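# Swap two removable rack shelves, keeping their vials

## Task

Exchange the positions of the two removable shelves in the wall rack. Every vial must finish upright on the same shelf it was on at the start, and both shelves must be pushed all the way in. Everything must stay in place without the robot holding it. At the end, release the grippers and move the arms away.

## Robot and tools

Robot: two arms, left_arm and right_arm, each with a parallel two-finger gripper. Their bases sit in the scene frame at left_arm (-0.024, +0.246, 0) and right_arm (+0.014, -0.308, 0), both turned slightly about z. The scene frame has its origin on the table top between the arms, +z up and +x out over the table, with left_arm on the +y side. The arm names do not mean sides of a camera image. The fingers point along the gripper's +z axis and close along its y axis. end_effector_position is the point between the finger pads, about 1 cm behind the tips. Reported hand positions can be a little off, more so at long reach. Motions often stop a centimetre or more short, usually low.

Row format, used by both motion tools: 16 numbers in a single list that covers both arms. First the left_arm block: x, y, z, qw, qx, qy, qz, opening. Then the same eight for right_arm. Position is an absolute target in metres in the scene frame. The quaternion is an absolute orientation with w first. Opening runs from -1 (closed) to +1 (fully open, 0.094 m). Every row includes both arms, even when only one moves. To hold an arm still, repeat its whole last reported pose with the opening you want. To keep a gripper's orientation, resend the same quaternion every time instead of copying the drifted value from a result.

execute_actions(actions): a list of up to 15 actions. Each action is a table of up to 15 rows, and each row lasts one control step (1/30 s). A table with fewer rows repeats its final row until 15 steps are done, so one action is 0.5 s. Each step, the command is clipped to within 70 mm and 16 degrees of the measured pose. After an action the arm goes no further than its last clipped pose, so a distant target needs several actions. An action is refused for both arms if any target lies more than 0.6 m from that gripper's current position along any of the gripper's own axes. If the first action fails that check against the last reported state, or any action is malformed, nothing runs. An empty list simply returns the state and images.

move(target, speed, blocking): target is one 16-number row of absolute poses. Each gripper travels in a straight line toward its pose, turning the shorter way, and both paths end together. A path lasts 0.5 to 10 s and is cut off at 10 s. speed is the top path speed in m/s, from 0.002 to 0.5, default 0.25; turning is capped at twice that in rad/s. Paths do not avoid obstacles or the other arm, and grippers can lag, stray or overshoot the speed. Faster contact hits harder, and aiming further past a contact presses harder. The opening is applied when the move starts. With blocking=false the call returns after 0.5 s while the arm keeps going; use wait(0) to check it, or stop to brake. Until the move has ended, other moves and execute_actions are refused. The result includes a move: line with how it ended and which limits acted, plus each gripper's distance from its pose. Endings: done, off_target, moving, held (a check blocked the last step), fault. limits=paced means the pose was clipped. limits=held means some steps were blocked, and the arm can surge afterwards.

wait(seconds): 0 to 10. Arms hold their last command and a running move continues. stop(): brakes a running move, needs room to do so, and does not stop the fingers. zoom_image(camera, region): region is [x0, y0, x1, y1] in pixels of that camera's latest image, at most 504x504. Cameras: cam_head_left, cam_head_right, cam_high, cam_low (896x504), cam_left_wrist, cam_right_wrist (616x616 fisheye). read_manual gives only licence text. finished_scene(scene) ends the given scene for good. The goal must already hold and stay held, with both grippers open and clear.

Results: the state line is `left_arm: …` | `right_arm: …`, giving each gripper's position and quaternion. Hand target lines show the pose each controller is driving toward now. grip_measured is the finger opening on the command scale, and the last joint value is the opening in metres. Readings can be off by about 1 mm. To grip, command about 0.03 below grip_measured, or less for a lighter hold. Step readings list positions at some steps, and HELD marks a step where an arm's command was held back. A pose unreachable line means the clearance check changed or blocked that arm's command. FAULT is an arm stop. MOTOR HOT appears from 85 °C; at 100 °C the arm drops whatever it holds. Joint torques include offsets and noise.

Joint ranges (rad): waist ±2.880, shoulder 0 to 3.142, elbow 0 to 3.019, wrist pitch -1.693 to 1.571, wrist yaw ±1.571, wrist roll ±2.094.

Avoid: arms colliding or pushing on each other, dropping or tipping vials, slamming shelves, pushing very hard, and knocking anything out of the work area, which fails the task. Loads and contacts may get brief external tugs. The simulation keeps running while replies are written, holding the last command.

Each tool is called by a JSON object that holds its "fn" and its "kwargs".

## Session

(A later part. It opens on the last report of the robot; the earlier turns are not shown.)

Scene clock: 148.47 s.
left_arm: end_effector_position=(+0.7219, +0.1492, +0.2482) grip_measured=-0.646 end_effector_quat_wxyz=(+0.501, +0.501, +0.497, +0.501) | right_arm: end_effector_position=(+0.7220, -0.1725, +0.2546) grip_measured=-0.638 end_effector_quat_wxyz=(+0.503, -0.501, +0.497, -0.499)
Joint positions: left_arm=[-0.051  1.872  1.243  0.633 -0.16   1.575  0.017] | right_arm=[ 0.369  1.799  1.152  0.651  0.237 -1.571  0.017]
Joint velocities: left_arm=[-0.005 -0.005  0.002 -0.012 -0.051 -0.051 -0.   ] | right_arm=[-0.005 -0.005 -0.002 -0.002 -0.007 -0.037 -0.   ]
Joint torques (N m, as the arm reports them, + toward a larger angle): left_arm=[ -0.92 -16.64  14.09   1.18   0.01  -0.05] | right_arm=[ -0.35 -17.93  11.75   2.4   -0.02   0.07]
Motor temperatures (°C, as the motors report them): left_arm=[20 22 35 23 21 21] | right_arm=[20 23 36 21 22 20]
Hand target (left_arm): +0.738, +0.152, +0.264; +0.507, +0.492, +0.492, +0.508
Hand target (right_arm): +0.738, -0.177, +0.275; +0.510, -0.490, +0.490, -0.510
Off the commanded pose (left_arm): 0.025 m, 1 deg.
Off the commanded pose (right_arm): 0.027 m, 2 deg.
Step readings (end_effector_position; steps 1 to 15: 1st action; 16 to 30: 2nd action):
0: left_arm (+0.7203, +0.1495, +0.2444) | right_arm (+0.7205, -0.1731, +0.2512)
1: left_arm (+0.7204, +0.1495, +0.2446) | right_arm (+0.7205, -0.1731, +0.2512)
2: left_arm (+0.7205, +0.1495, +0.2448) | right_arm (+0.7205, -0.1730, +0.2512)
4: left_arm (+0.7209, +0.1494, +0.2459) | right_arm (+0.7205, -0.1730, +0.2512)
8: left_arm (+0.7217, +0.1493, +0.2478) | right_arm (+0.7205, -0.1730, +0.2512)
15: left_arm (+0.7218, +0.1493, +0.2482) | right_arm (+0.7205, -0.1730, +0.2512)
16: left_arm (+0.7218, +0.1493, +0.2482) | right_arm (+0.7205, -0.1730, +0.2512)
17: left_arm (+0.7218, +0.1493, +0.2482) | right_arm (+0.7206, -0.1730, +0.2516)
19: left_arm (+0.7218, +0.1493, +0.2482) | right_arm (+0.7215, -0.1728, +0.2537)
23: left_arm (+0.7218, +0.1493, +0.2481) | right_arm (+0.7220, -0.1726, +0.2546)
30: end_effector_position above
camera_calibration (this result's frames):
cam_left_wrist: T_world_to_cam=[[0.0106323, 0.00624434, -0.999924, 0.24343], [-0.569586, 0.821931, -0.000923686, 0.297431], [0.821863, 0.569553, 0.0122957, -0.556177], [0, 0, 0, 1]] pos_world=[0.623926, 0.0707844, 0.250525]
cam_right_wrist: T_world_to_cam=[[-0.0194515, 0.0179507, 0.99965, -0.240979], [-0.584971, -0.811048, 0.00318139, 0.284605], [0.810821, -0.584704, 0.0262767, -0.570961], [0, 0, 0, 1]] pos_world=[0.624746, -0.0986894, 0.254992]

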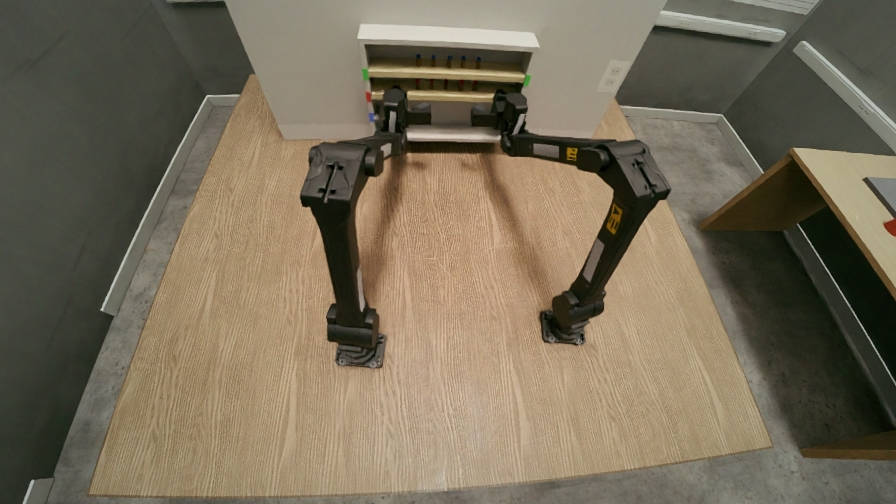

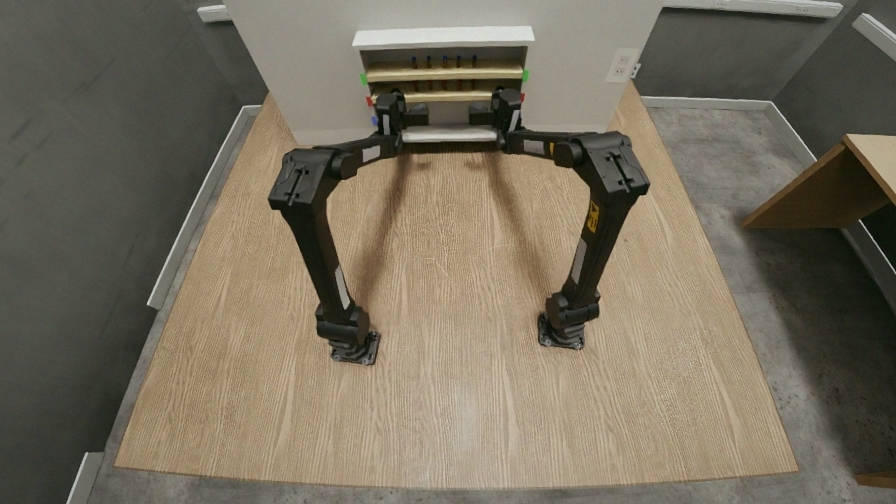

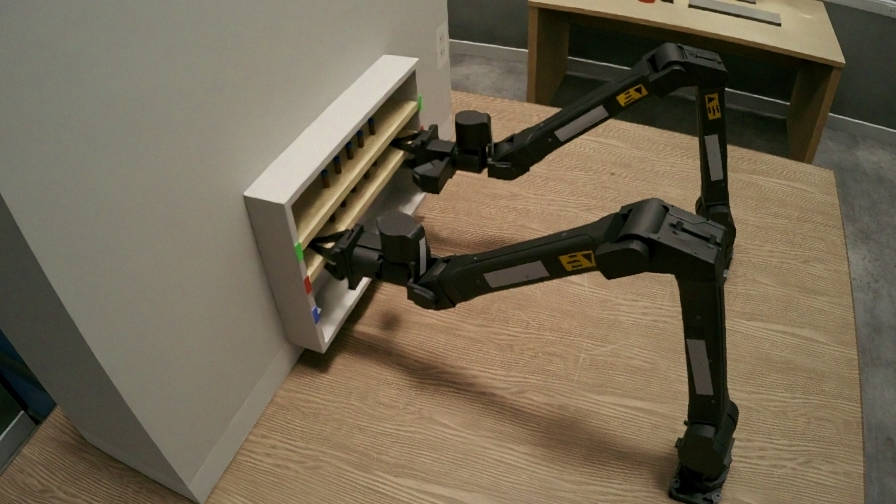

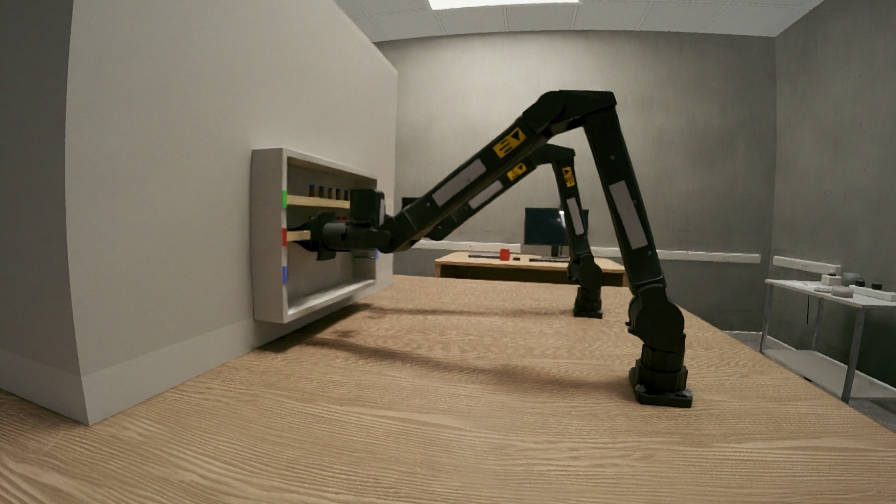

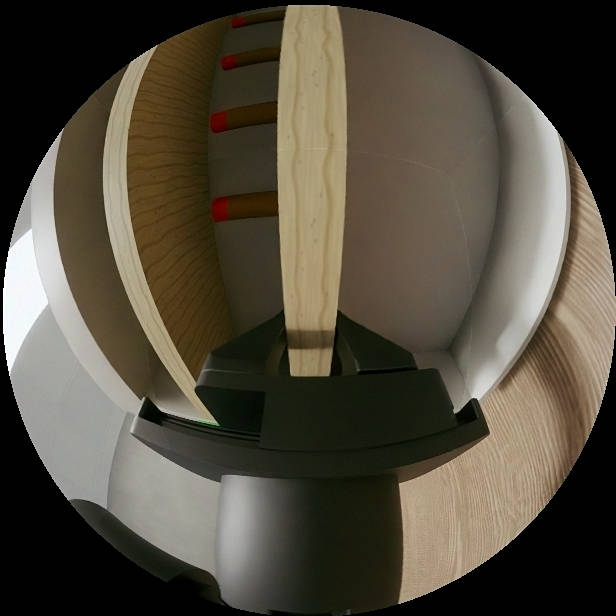

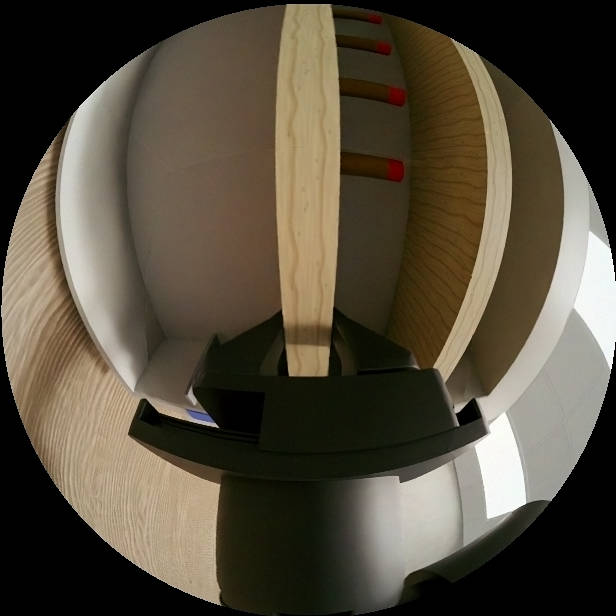

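{"fn": "execute_actions", "kwargs": {"actions": [[[0.738,0.1515,0.2655,0.5085,0.4915,0.4915,0.5085,-0.69,0.738,-0.176,0.2755,0.5105,-0.4895,0.4895,-0.5105,-0.69],[0.7355,0.151,0.267,0.5095,0.4905,0.4905,0.5095,-0.69,0.7355,-0.1755,0.2765,0.511,-0.489,0.489,-0.511,-0.69],[0.733,0.1505,0.2685,0.5105,0.4895,0.4895,0.5105,-0.69,0.733,-0.175,0.2775,0.5115,-0.4885,0.4885,-0.5115,-0.69],[0.7305,0.15,0.27,0.5115,0.4885,0.4885,0.5115,-0.69,0.7305,-0.174,0.2785,0.512,-0.488,0.488,-0.512,-0.69],[0.728,0.1495,0.2715,0.5125,0.4875,0.4875,0.5125,-0.69,0.728,-0.173,0.2795,0.5125,-0.4875,0.4875,-0.5125,-0.69],[0.726,0.149,0.273,0.5135,0.4865,0.4865,0.5135,-0.69,0.726,-0.172,0.2805,0.513,-0.487,0.487,-0.513,-0.69],[0.724,0.1485,0.2745,0.5145,0.4855,0.4855,0.5145,-0.69,0.724,-0.1715,0.2815,0.5135,-0.4865,0.4865,-0.5135,-0.69],[0.722,0.148,0.276,0.5155,0.4845,0.4845,0.5155,-0.69,0.722,-0.171,0.2825,0.514,-0.486,0.486,-0.514,-0.69],[0.72,0.1475,0.277,0.5165,0.4835,0.4835,0.5165,-0.69,0.72,-0.1705,0.2835,0.5145,-0.4855,0.4855,-0.5145,-0.69],[0.719,0.147,0.278,0.5175,0.4825,0.4825,0.5175,-0.69,0.719,-0.17,0.2845,0.515,-0.485,0.485,-0.515,-0.69],[0.718,0.147,0.278,0.5175,0.4825,0.4825,0.5175,-0.69,0.718,-0.17,0.2845,0.515,-0.485,0.485,-0.515,-0.69],[0.717,0.147,0.278,0.5175,0.4825,0.4825,0.5175,-0.69,0.717,-0.17,0.2845,0.515,-0.485,0.485,-0.515,-0.69],[0.716,0.147,0.278,0.5175,0.4825,0.4825,0.5175,-0.69,0.716,-0.17,0.2845,0.515,-0.485,0.485,-0.515,-0.69],[0.715,0.147,0.278,0.5175,0.4825,0.4825,0.5175,-0.69,0.715,-0.17,0.2845,0.515,-0.485,0.485,-0.515,-0.69],[0.714,0.147,0.278,0.5175,0.4825,0.4825,0.5175,-0.69,0.714,-0.17,0.2845,0.515,-0.485,0.485,-0.515,-0.69]],[[0.713,0.147,0.278,0.5175,0.4825,0.4825,0.5175,-0.69,0.713,-0.17,0.2845,0.515,-0.485,0.485,-0.515,-0.69],[0.712,0.147,0.278,0.5175,0.4825,0.4825,0.5175,-0.69,0.712,-0.17,0.2845,0.515,-0.485,0.485,-0.515,-0.69],[0.711,0.147,0.278,0.5175,0.4825,0.4825,0.5175,-0.69,0.711,-0.17,0.2845,0.515,-0.485,0.485,-0.515,-0.69],[0.71,0.147,0.278,0.5175,0.4825,0.4825,0.5175,-0.69,0.71,-0.17,0.2845,0.515,-0.485,0.485,-0.515,-0.69],[0.709,0.147,0.278,0.5175,0.4825,0.4825,0.5175,-0.69,0.709,-0.17,0.2845,0.515,-0.485,0.485,-0.515,-0.69],[0.708,0.147,0.278,0.5175,0.4825,0.4825,0.5175,-0.69,0.708,-0.17,0.2845,0.515,-0.485,0.485,-0.515,-0.69]]]}}

Scene clock: 204.77 s.
left_arm: end_effector_position=(+0.7154, +0.1486, +0.2483) grip_measured=-0.646 end_effector_quat_wxyz=(+0.502, +0.499, +0.496, +0.502) | right_arm: end_effector_position=(+0.7141, -0.1735, +0.2569) grip_measured=-0.638 end_effector_quat_wxyz=(+0.500, -0.500, +0.498, -0.502)
Joint positions: left_arm=[-0.054  1.861  1.221  0.649 -0.165  1.575  0.017] | right_arm=[ 0.373  1.779  1.13   0.653  0.25  -1.575  0.017]
Joint velocities: left_arm=[-0.005 -0.015  0.017 -0.022 -0.051 -0.037 -0.   ] | right_arm=[ 0.005 -0.005 -0.002  0.007 -0.037  0.051  0.   ]
Joint torques (N m, as the arm reports them, + toward a larger angle): left_arm=[ -1.87 -20.81   8.27   3.27  -0.55   0.03] | right_arm=[  1.13 -22.51   7.34   3.91   0.6    0.08]
Motor temperatures (°C, as the motors report them): left_arm=[20 23 37 23 21 21] | right_arm=[20 24 38 21 22 20]
Hand target (left_arm): +0.708, +0.147, +0.277; +0.517, +0.482, +0.482, +0.517
Hand target (right_arm): +0.708, -0.170, +0.284; +0.515, -0.484, +0.485, -0.514
Off the commanded pose (left_arm): 0.031 m, 3 deg.
Off the commanded pose (right_arm): 0.029 m, 3 deg.
Step readings (end_effector_position; steps 1 to 15: 1st action; 16 to 30: 2nd action):
0: left_arm (+0.7219, +0.1492, +0.2482) | right_arm (+0.7220, -0.1725, +0.2546)
1: left_arm (+0.7219, +0.1492, +0.2482) | right_arm (+0.7220, -0.1725, +0.2546)
2: left_arm (+0.7219, +0.1492, +0.2482) | right_arm (+0.7220, -0.1725, +0.2546)
4: left_arm (+0.7219, +0.1492, +0.2482) | right_arm (+0.7220, -0.1725, +0.2546)
8: left_arm (+0.7219, +0.1495, +0.2482) | right_arm (+0.7220, -0.1730, +0.2549)
15: left_arm (+0.7216, +0.1494, +0.2484) | right_arm (+0.7214, -0.1729, +0.2560)
16: left_arm (+0.7213, +0.1492, +0.2482) | right_arm (+0.7210, -0.1730, +0.2562)
17: left_arm (+0.7211, +0.1493, +0.2481) | right_arm (+0.7204, -0.1729, +0.2562)
19: left_arm (+0.7200, +0.1494, +0.2481) | right_arm (+0.7185, -0.1729, +0.2563)
23: left_arm (+0.7164, +0.1489, +0.2481) | right_arm (+0.7149, -0.1736, +0.2565)
30: end_effector_position above
camera_calibration (this result's frames):
cam_left_wrist: T_world_to_cam=[[0.0155066, 0.00579468, -0.999863, 0.240112], [-0.571143, 0.820841, -0.00410052, 0.296285], [0.820704, 0.571128, 0.016038, -0.550829], [0, 0, 0, 1]] pos_world=[0.617566, 0.0699995, 0.250128]
cam_right_wrist: T_world_to_cam=[[-0.0192709, 0.0218877, 0.999575, -0.242787], [-0.592384, -0.805632, 0.00622035, 0.284598], [0.805425, -0.592012, 0.0284912, -0.563142], [0, 0, 0, 1]] pos_world=[0.617482, -0.0987918, 0.256958]

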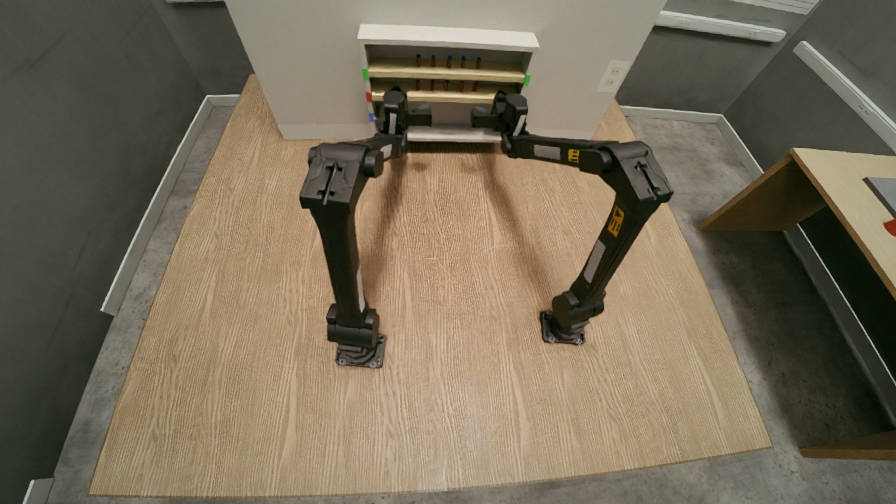

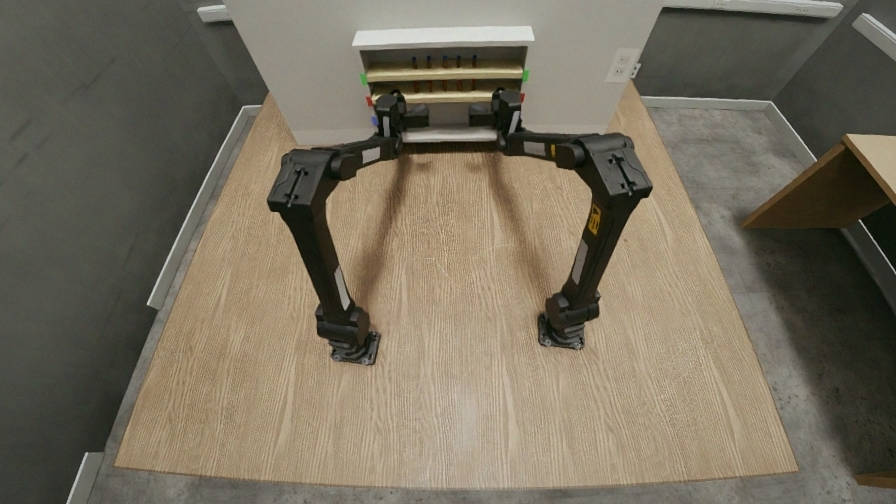

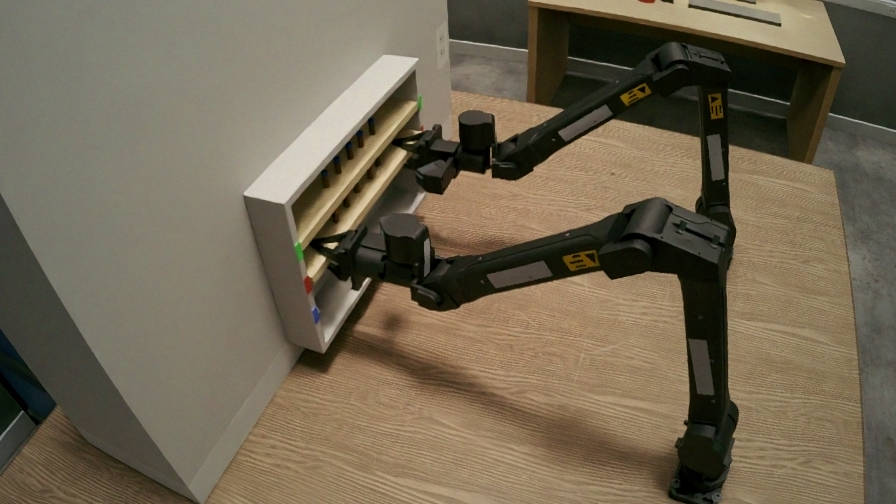

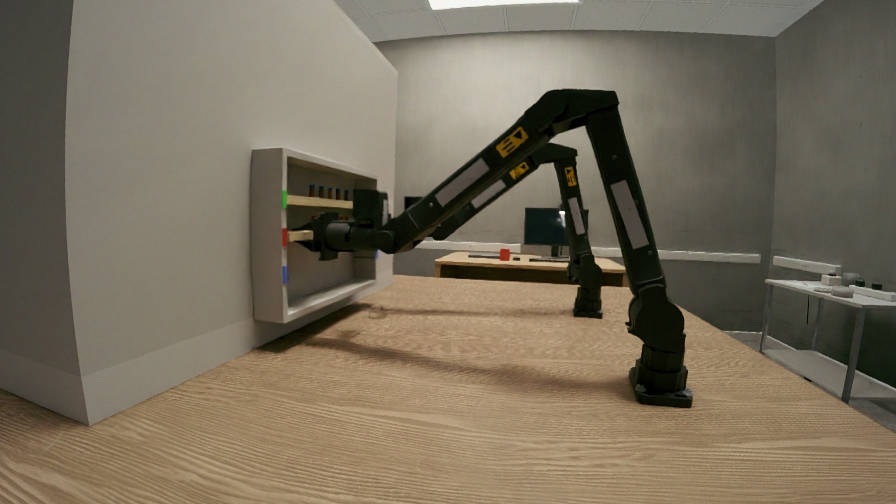

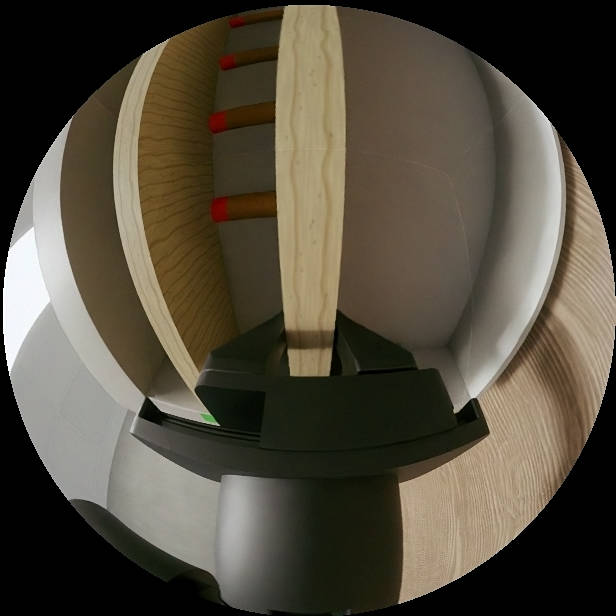

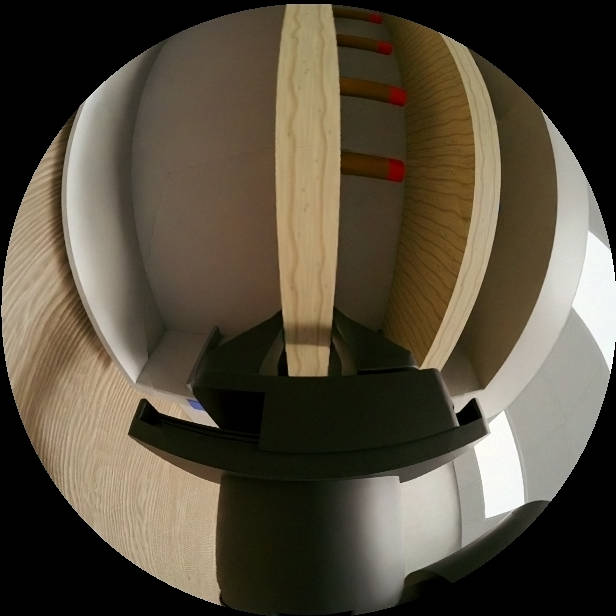

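{"fn": "execute_actions", "kwargs": {"actions": [[[0.707,0.147,0.279,0.518,0.482,0.482,0.518,-0.69,0.707,-0.17,0.285,0.5155,-0.4845,0.4845,-0.5155,-0.69],[0.706,0.147,0.28,0.518,0.482,0.482,0.518,-0.69,0.706,-0.17,0.2855,0.516,-0.484,0.484,-0.516,-0.69],[0.7045,0.147,0.281,0.5185,0.4815,0.4815,0.5185,-0.69,0.7045,-0.17,0.286,0.5165,-0.4835,0.4835,-0.5165,-0.69],[0.703,0.147,0.282,0.519,0.481,0.481,0.519,-0.69,0.703,-0.17,0.287,0.517,-0.483,0.483,-0.517,-0.69],[0.7015,0.147,0.283,0.519,0.481,0.481,0.519,-0.69,0.7015,-0.17,0.2875,0.5175,-0.4825,0.4825,-0.5175,-0.69],[0.7,0.147,0.284,0.5195,0.4805,0.4805,0.5195,-0.69,0.7,-0.17,0.288,0.518,-0.482,0.482,-0.518,-0.69],[0.6985,0.147,0.285,0.52,0.48,0.48,0.52,-0.69,0.6985,-0.17,0.289,0.518,-0.482,0.482,-0.518,-0.69],[0.697,0.147,0.286,0.52,0.48,0.48,0.52,-0.69,0.697,-0.17,0.2895,0.518,-0.482,0.482,-0.518,-0.69],[0.6955,0.147,0.287,0.52,0.48,0.48,0.52,-0.69,0.6955,-0.17,0.29,0.518,-0.482,0.482,-0.518,-0.69],[0.694,0.147,0.288,0.52,0.48,0.48,0.52,-0.69,0.694,-0.17,0.291,0.518,-0.482,0.482,-0.518,-0.69],[0.6925,0.147,0.288,0.52,0.48,0.48,0.52,-0.69,0.6925,-0.17,0.291,0.518,-0.482,0.482,-0.518,-0.69],[0.691,0.147,0.288,0.52,0.48,0.48,0.52,-0.69,0.691,-0.17,0.291,0.518,-0.482,0.482,-0.518,-0.69],[0.6895,0.147,0.288,0.52,0.48,0.48,0.52,-0.69,0.6895,-0.17,0.291,0.518,-0.482,0.482,-0.518,-0.69],[0.688,0.147,0.288,0.52,0.48,0.48,0.52,-0.69,0.688,-0.17,0.291,0.518,-0.482,0.482,-0.518,-0.69],[0.6865,0.147,0.288,0.52,0.48,0.48,0.52,-0.69,0.6865,-0.17,0.291,0.518,-0.482,0.482,-0.518,-0.69]],[[0.685,0.147,0.288,0.52,0.48,0.48,0.52,-0.69,0.685,-0.17,0.291,0.518,-0.482,0.482,-0.518,-0.69],[0.6835,0.147,0.288,0.52,0.48,0.48,0.52,-0.69,0.6835,-0.17,0.291,0.518,-0.482,0.482,-0.518,-0.69],[0.682,0.147,0.288,0.52,0.48,0.48,0.52,-0.69,0.682,-0.17,0.291,0.518,-0.482,0.482,-0.518,-0.69],[0.681,0.147,0.288,0.52,0.48,0.48,0.52,-0.69,0.681,-0.17,0.291,0.518,-0.482,0.482,-0.518,-0.69],[0.68,0.147,0.288,0.52,0.48,0.48,0.52,-0.69,0.68,-0.17,0.291,0.518,-0.482,0.482,-0.518,-0.69]]]}}

Scene clock: 229.67 s.
left_arm: end_effector_position=(+0.6870, +0.1489, +0.2486) grip_measured=-0.646 end_effector_quat_wxyz=(+0.500, +0.501, +0.499, +0.500) | right_arm: end_effector_position=(+0.6860, -0.1738, +0.2588) grip_measured=-0.638 end_effector_quat_wxyz=(+0.499, -0.501, +0.498, -0.503)
Joint positions: left_arm=[-0.063  1.797  1.133  0.665 -0.174  1.573  0.017] | right_arm=[ 0.386  1.717  1.048  0.673  0.264 -1.579  0.017]
Joint velocities: left_arm=[-0.005  0.005 -0.007 -0.007  0.095 -0.066 -0.   ] | right_arm=[-0.005 -0.015  0.012 -0.007 -0.081  0.022 -0.001]
Joint torques (N m, as the arm reports them, + toward a larger angle): left_arm=[ -2.   -20.49   8.73   3.4   -0.53   0.09] | right_arm=[  0.74 -21.47   7.39   4.18   0.6    0.06]
Motor temperatures (°C, as the motors report them): left_arm=[20 24 34 23 22 21] | right_arm=[20 25 34 21 22 20]
Hand target (left_arm): +0.680, +0.147, +0.287; +0.519, +0.480, +0.480, +0.520
Hand target (right_arm): +0.680, -0.170, +0.290; +0.518, -0.481, +0.483, -0.517
Off the commanded pose (left_arm): 0.040 m, 5 deg.
Off the commanded pose (right_arm): 0.033 m, 4 deg.
Step readings (end_effector_position; steps 1 to 15: 1st action; 16 to 30: 2nd action):
0: left_arm (+0.7154, +0.1486, +0.2483) | right_arm (+0.7141, -0.1735, +0.2569)
1: left_arm (+0.7154, +0.1486, +0.2483) | right_arm (+0.7141, -0.1735, +0.2570)
2: left_arm (+0.7153, +0.1486, +0.2483) | right_arm (+0.7139, -0.1736, +0.2568)
4: left_arm (+0.7141, +0.1486, +0.2482) | right_arm (+0.7125, -0.1735, +0.2565)
8: left_arm (+0.7083, +0.1484, +0.2482) | right_arm (+0.7067, -0.1739, +0.2565)
15: left_arm (+0.6970, +0.1485, +0.2487) | right_arm (+0.6957, -0.1740, +0.2585)
16: left_arm (+0.6955, +0.1485, +0.2486) | right_arm (+0.6943, -0.1740, +0.2585)
17: left_arm (+0.6940, +0.1486, +0.2484) | right_arm (+0.6928, -0.1740, +0.2582)
19: left_arm (+0.6911, +0.1487, +0.2483) | right_arm (+0.6899, -0.1739, +0.2583)
23: left_arm (+0.6874, +0.1488, +0.2486) | right_arm (+0.6862, -0.1738, +0.2585)
30: end_effector_position above
camera_calibration (this result's frames):
cam_left_wrist: T_world_to_cam=[[0.00646972, 0.00503537, -0.999966, 0.247191], [-0.571776, 0.820409, 0.000431843, 0.279218], [0.820384, 0.571754, 0.00818693, -0.525608], [0, 0, 0, 1]] pos_world=[0.589251, 0.0702012, 0.251366]
cam_right_wrist: T_world_to_cam=[[-0.0185081, 0.026617, 0.999474, -0.244909], [-0.592698, -0.805357, 0.010472, 0.266857], [0.805212, -0.592193, 0.0306815, -0.541199], [0, 0, 0, 1]] pos_world=[0.589413, -0.09906, 0.258591]

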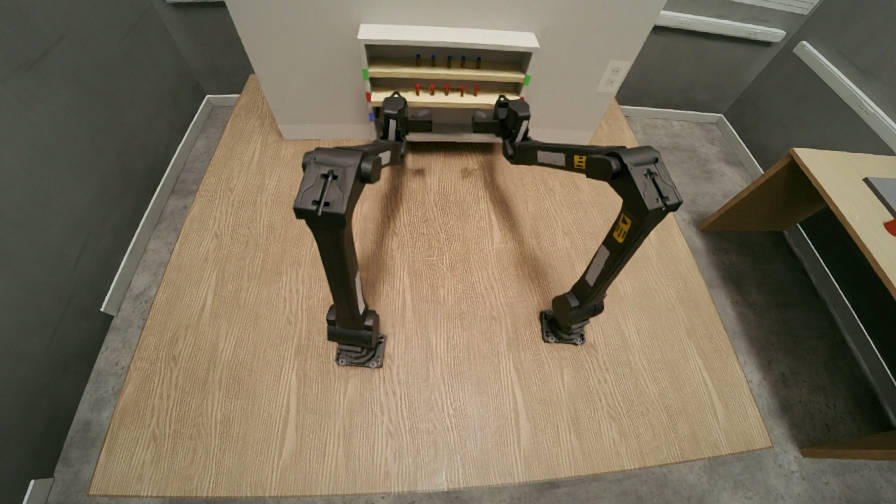

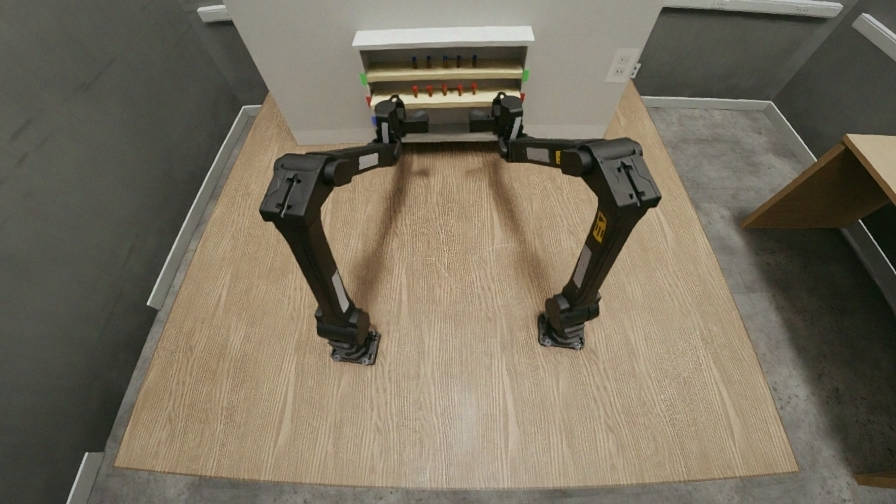

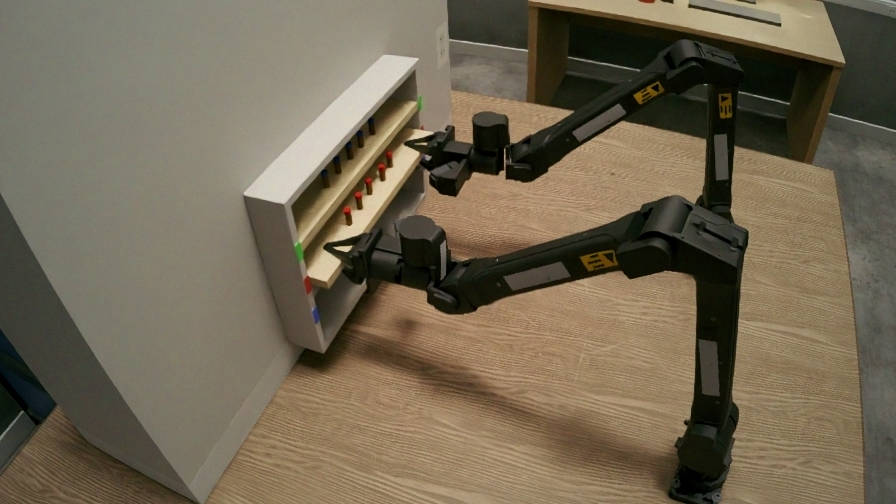

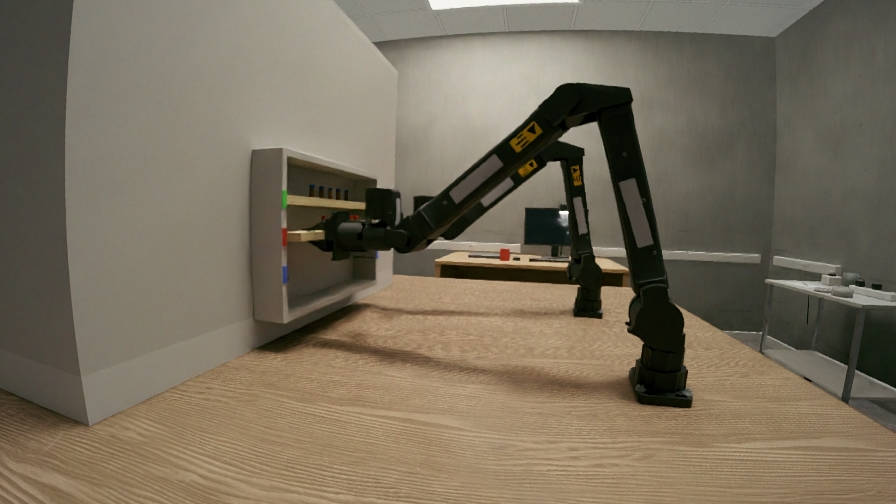

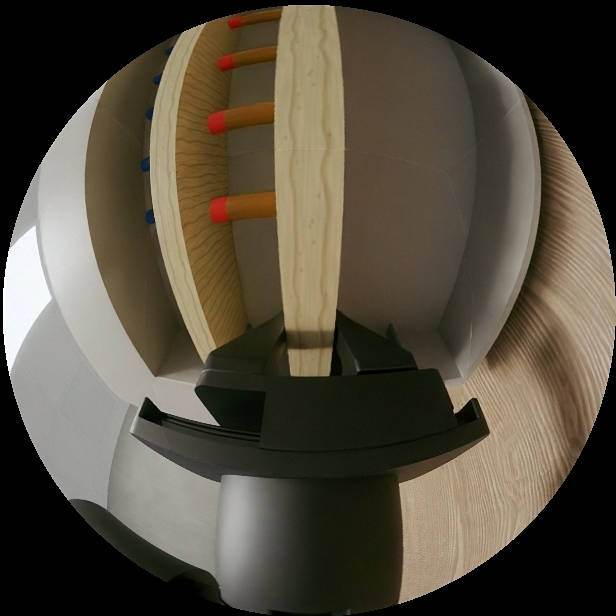

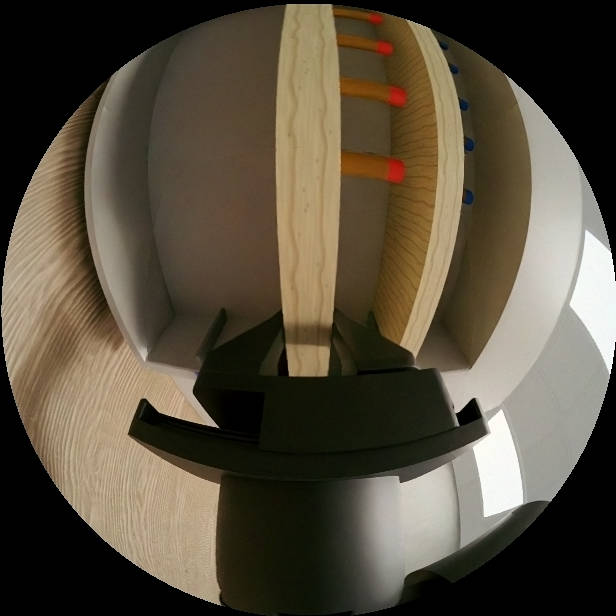

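{"fn": "execute_actions", "kwargs": {"actions": [[[0.679,0.147,0.289,0.5205,0.4795,0.4795,0.5205,-0.69,0.679,-0.17,0.291,0.518,-0.482,0.482,-0.518,-0.69],[0.678,0.147,0.29,0.521,0.479,0.479,0.521,-0.69,0.678,-0.17,0.291,0.518,-0.482,0.482,-0.518,-0.69],[0.676,0.147,0.291,0.5215,0.4785,0.4785,0.5215,-0.69,0.676,-0.17,0.291,0.518,-0.482,0.482,-0.518,-0.69],[0.674,0.147,0.292,0.522,0.478,0.478,0.522,-0.69,0.674,-0.17,0.291,0.518,-0.482,0.482,-0.518,-0.69],[0.672,0.147,0.293,0.522,0.478,0.478,0.522,-0.69,0.672,-0.17,0.291,0.518,-0.482,0.482,-0.518,-0.69],[0.67,0.147,0.294,0.522,0.478,0.478,0.522,-0.69,0.67,-0.17,0.291,0.518,-0.482,0.482,-0.518,-0.69],[0.668,0.147,0.294,0.522,0.478,0.478,0.522,-0.69,0.668,-0.17,0.291,0.518,-0.482,0.482,-0.518,-0.69],[0.666,0.147,0.294,0.522,0.478,0.478,0.522,-0.69,0.666,-0.17,0.291,0.518,-0.482,0.482,-0.518,-0.69],[0.664,0.147,0.294,0.522,0.478,0.478,0.522,-0.69,0.664,-0.17,0.291,0.518,-0.482,0.482,-0.518,-0.69],[0.662,0.147,0.294,0.522,0.478,0.478,0.522,-0.69,0.662,-0.17,0.291,0.518,-0.482,0.482,-0.518,-0.69],[0.66,0.147,0.294,0.522,0.478,0.478,0.522,-0.69,0.66,-0.17,0.291,0.518,-0.482,0.482,-0.518,-0.69],[0.658,0.147,0.294,0.522,0.478,0.478,0.522,-0.69,0.658,-0.17,0.291,0.518,-0.482,0.482,-0.518,-0.69],[0.656,0.147,0.294,0.522,0.478,0.478,0.522,-0.69,0.656,-0.17,0.291,0.518,-0.482,0.482,-0.518,-0.69],[0.654,0.147,0.294,0.522,0.478,0.478,0.522,-0.69,0.654,-0.17,0.291,0.518,-0.482,0.482,-0.518,-0.69],[0.652,0.147,0.294,0.522,0.478,0.478,0.522,-0.69,0.652,-0.17,0.291,0.518,-0.482,0.482,-0.518,-0.69]],[[0.65,0.147,0.294,0.522,0.478,0.478,0.522,-0.69,0.65,-0.17,0.291,0.518,-0.482,0.482,-0.518,-0.69],[0.648,0.147,0.294,0.522,0.478,0.478,0.522,-0.69,0.648,-0.17,0.291,0.518,-0.482,0.482,-0.518,-0.69],[0.646,0.147,0.294,0.522,0.478,0.478,0.522,-0.69,0.646,-0.17,0.291,0.518,-0.482,0.482,-0.518,-0.69],[0.644,0.147,0.294,0.522,0.478,0.478,0.522,-0.69,0.644,-0.17,0.291,0.518,-0.482,0.482,-0.518,-0.69],[0.642,0.147,0.294,0.522,0.478,0.478,0.522,-0.69,0.642,-0.17,0.291,0.518,-0.482,0.482,-0.518,-0.69],[0.64,0.147,0.294,0.522,0.478,0.478,0.522,-0.69,0.64,-0.17,0.291,0.518,-0.482,0.482,-0.518,-0.69],[0.638,0.147,0.294,0.522,0.478,0.478,0.522,-0.69,0.638,-0.17,0.291,0.518,-0.482,0.482,-0.518,-0.69],[0.636,0.147,0.294,0.522,0.478,0.478,0.522,-0.69,0.636,-0.17,0.291,0.518,-0.482,0.482,-0.518,-0.69],[0.634,0.147,0.294,0.522,0.478,0.478,0.522,-0.69,0.634,-0.17,0.291,0.518,-0.482,0.482,-0.518,-0.69],[0.632,0.147,0.294,0.522,0.478,0.478,0.522,-0.69,0.632,-0.17,0.291,0.518,-0.482,0.482,-0.518,-0.69],[0.631,0.147,0.294,0.522,0.478,0.478,0.522,-0.69,0.631,-0.17,0.291,0.518,-0.482,0.482,-0.518,-0.69],[0.63,0.147,0.294,0.522,0.478,0.478,0.522,-0.69,0.63,-0.17,0.291,0.518,-0.482,0.482,-0.518,-0.69]]]}}

Scene clock: 258.90 s.
left_arm: end_effector_position=(+0.6366, +0.1491, +0.2521) grip_measured=-0.646 end_effector_quat_wxyz=(+0.500, +0.501, +0.499, +0.500) | right_arm: end_effector_position=(+0.6356, -0.1741, +0.2617) grip_measured=-0.638 end_effector_quat_wxyz=(+0.499, -0.500, +0.497, -0.504)
Joint positions: left_arm=[-0.08   1.685  0.983  0.701 -0.192  1.572  0.017] | right_arm=[ 0.414  1.606  0.906  0.704  0.293 -1.58   0.017]
Joint velocities: left_arm=[ 0.005 -0.044 -0.032 -0.007 -0.051 -0.066 -0.   ] | right_arm=[ 0.005 -0.034  0.002  0.002  0.007  0.037  0.   ]
Joint torques (N m, as the arm reports them, + toward a larger angle): left_arm=[ -1.91 -18.34   8.91   3.54  -0.48   0.15] | right_arm=[  0.55 -18.8    7.36   4.31   0.61   0.11]
Motor temperatures (°C, as the motors report them): left_arm=[20 25 33 23 22 21] | right_arm=[20 25 33 22 22 20]
Hand target (left_arm): +0.630, +0.147, +0.293; +0.521, +0.477, +0.478, +0.522
Hand target (right_arm): +0.630, -0.171, +0.290; +0.518, -0.481, +0.483, -0.517
Off the commanded pose (left_arm): 0.042 m, 5 deg.
Off the commanded pose (right_arm): 0.030 m, 4 deg.
Step readings (end_effector_position; steps 1 to 15: 1st action; 16 to 30: 2nd action):
0: left_arm (+0.6870, +0.1489, +0.2486) | right_arm (+0.6860, -0.1738, +0.2588)
1: left_arm (+0.6870, +0.1489, +0.2486) | right_arm (+0.6860, -0.1738, +0.2588)
2: left_arm (+0.6869, +0.1487, +0.2485) | right_arm (+0.6858, -0.1740, +0.2585)
4: left_arm (+0.6855, +0.1487, +0.2484) | right_arm (+0.6842, -0.1741, +0.2584)
8: left_arm (+0.6783, +0.1484, +0.2487) | right_arm (+0.6768, -0.1742, +0.2582)
15: left_arm (+0.6632, +0.1489, +0.2485) | right_arm (+0.6620, -0.1741, +0.2584)
16: left_arm (+0.6612, +0.1489, +0.2488) | right_arm (+0.6600, -0.1740, +0.2588)
17: left_arm (+0.6592, +0.1489, +0.2489) | right_arm (+0.6580, -0.1741, +0.2586)
19: left_arm (+0.6552, +0.1488, +0.2491) | right_arm (+0.6541, -0.1740, +0.2589)
23: left_arm (+0.6471, +0.1488, +0.2497) | right_arm (+0.6461, -0.1743, +0.2596)
30: end_effector_position above
camera_calibration (this result's frames):
cam_left_wrist: T_world_to_cam=[[0.00534125, 0.00487276, -0.999974, 0.251775], [-0.572401, 0.819973, 0.000938221, 0.250518], [0.819956, 0.572381, 0.00716886, -0.483939], [0, 0, 0, 1]] pos_world=[0.538861, 0.0703531, 0.255003]
cam_right_wrist: T_world_to_cam=[[-0.0199104, 0.0272535, 0.99943, -0.247734], [-0.593637, -0.804669, 0.0101163, 0.237595], [0.804486, -0.593098, 0.0322, -0.500944], [0, 0, 0, 1]] pos_world=[0.539115, -0.0991716, 0.26132]

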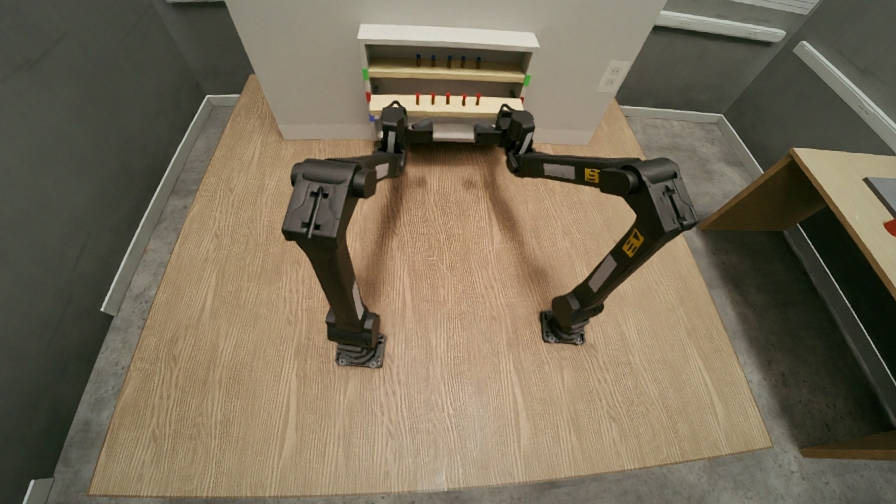

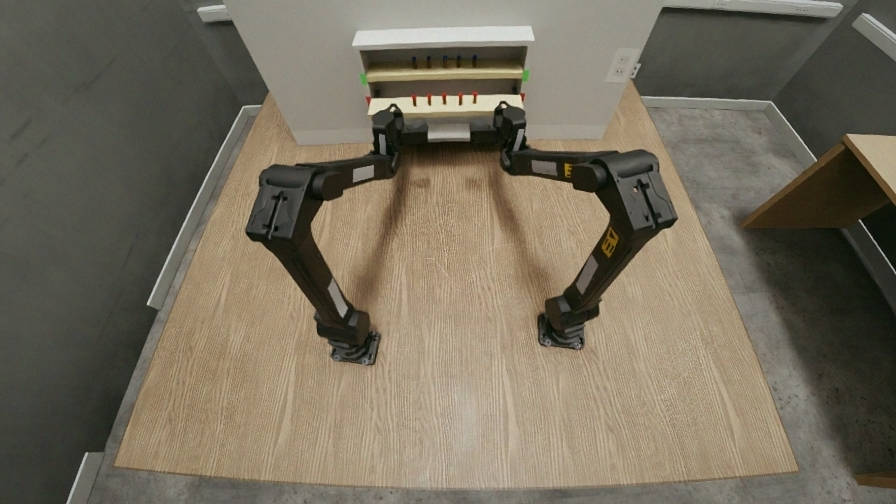

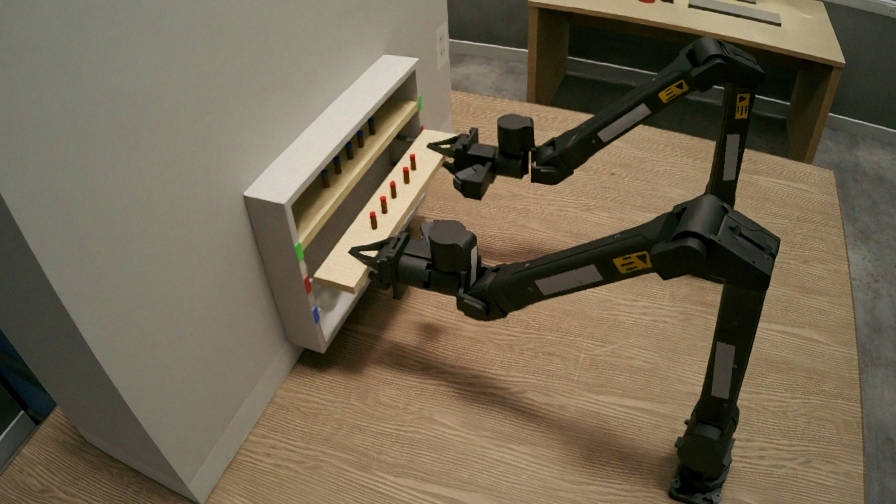

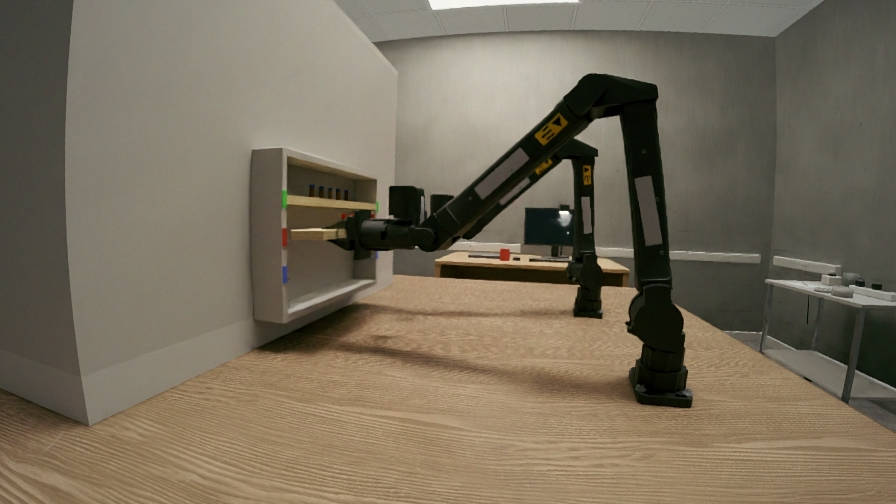

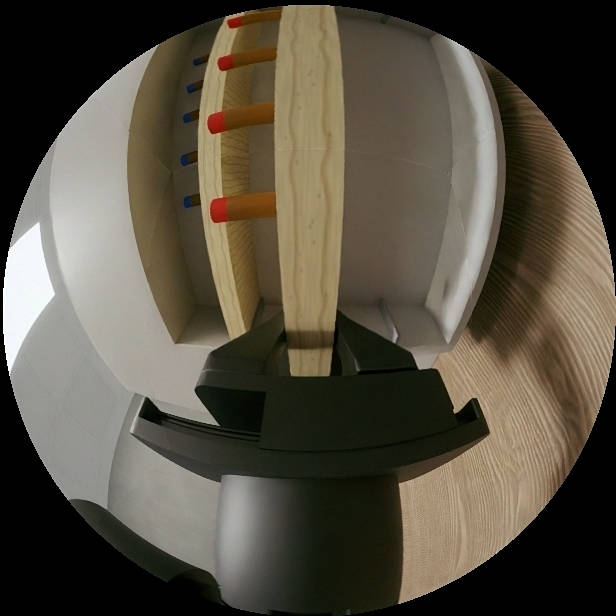

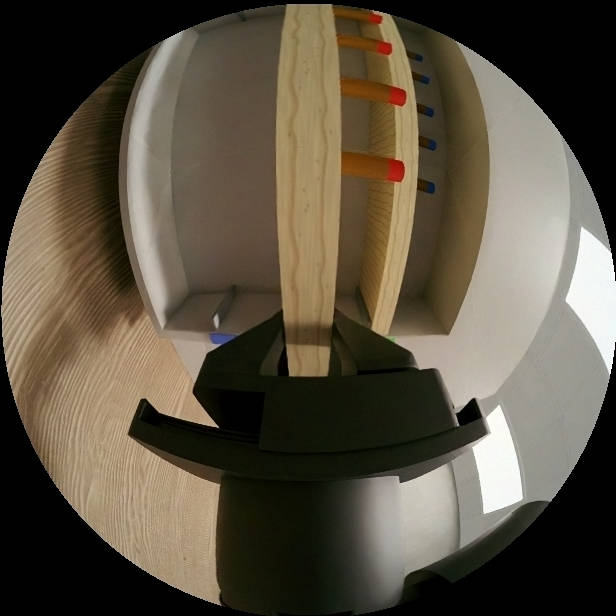

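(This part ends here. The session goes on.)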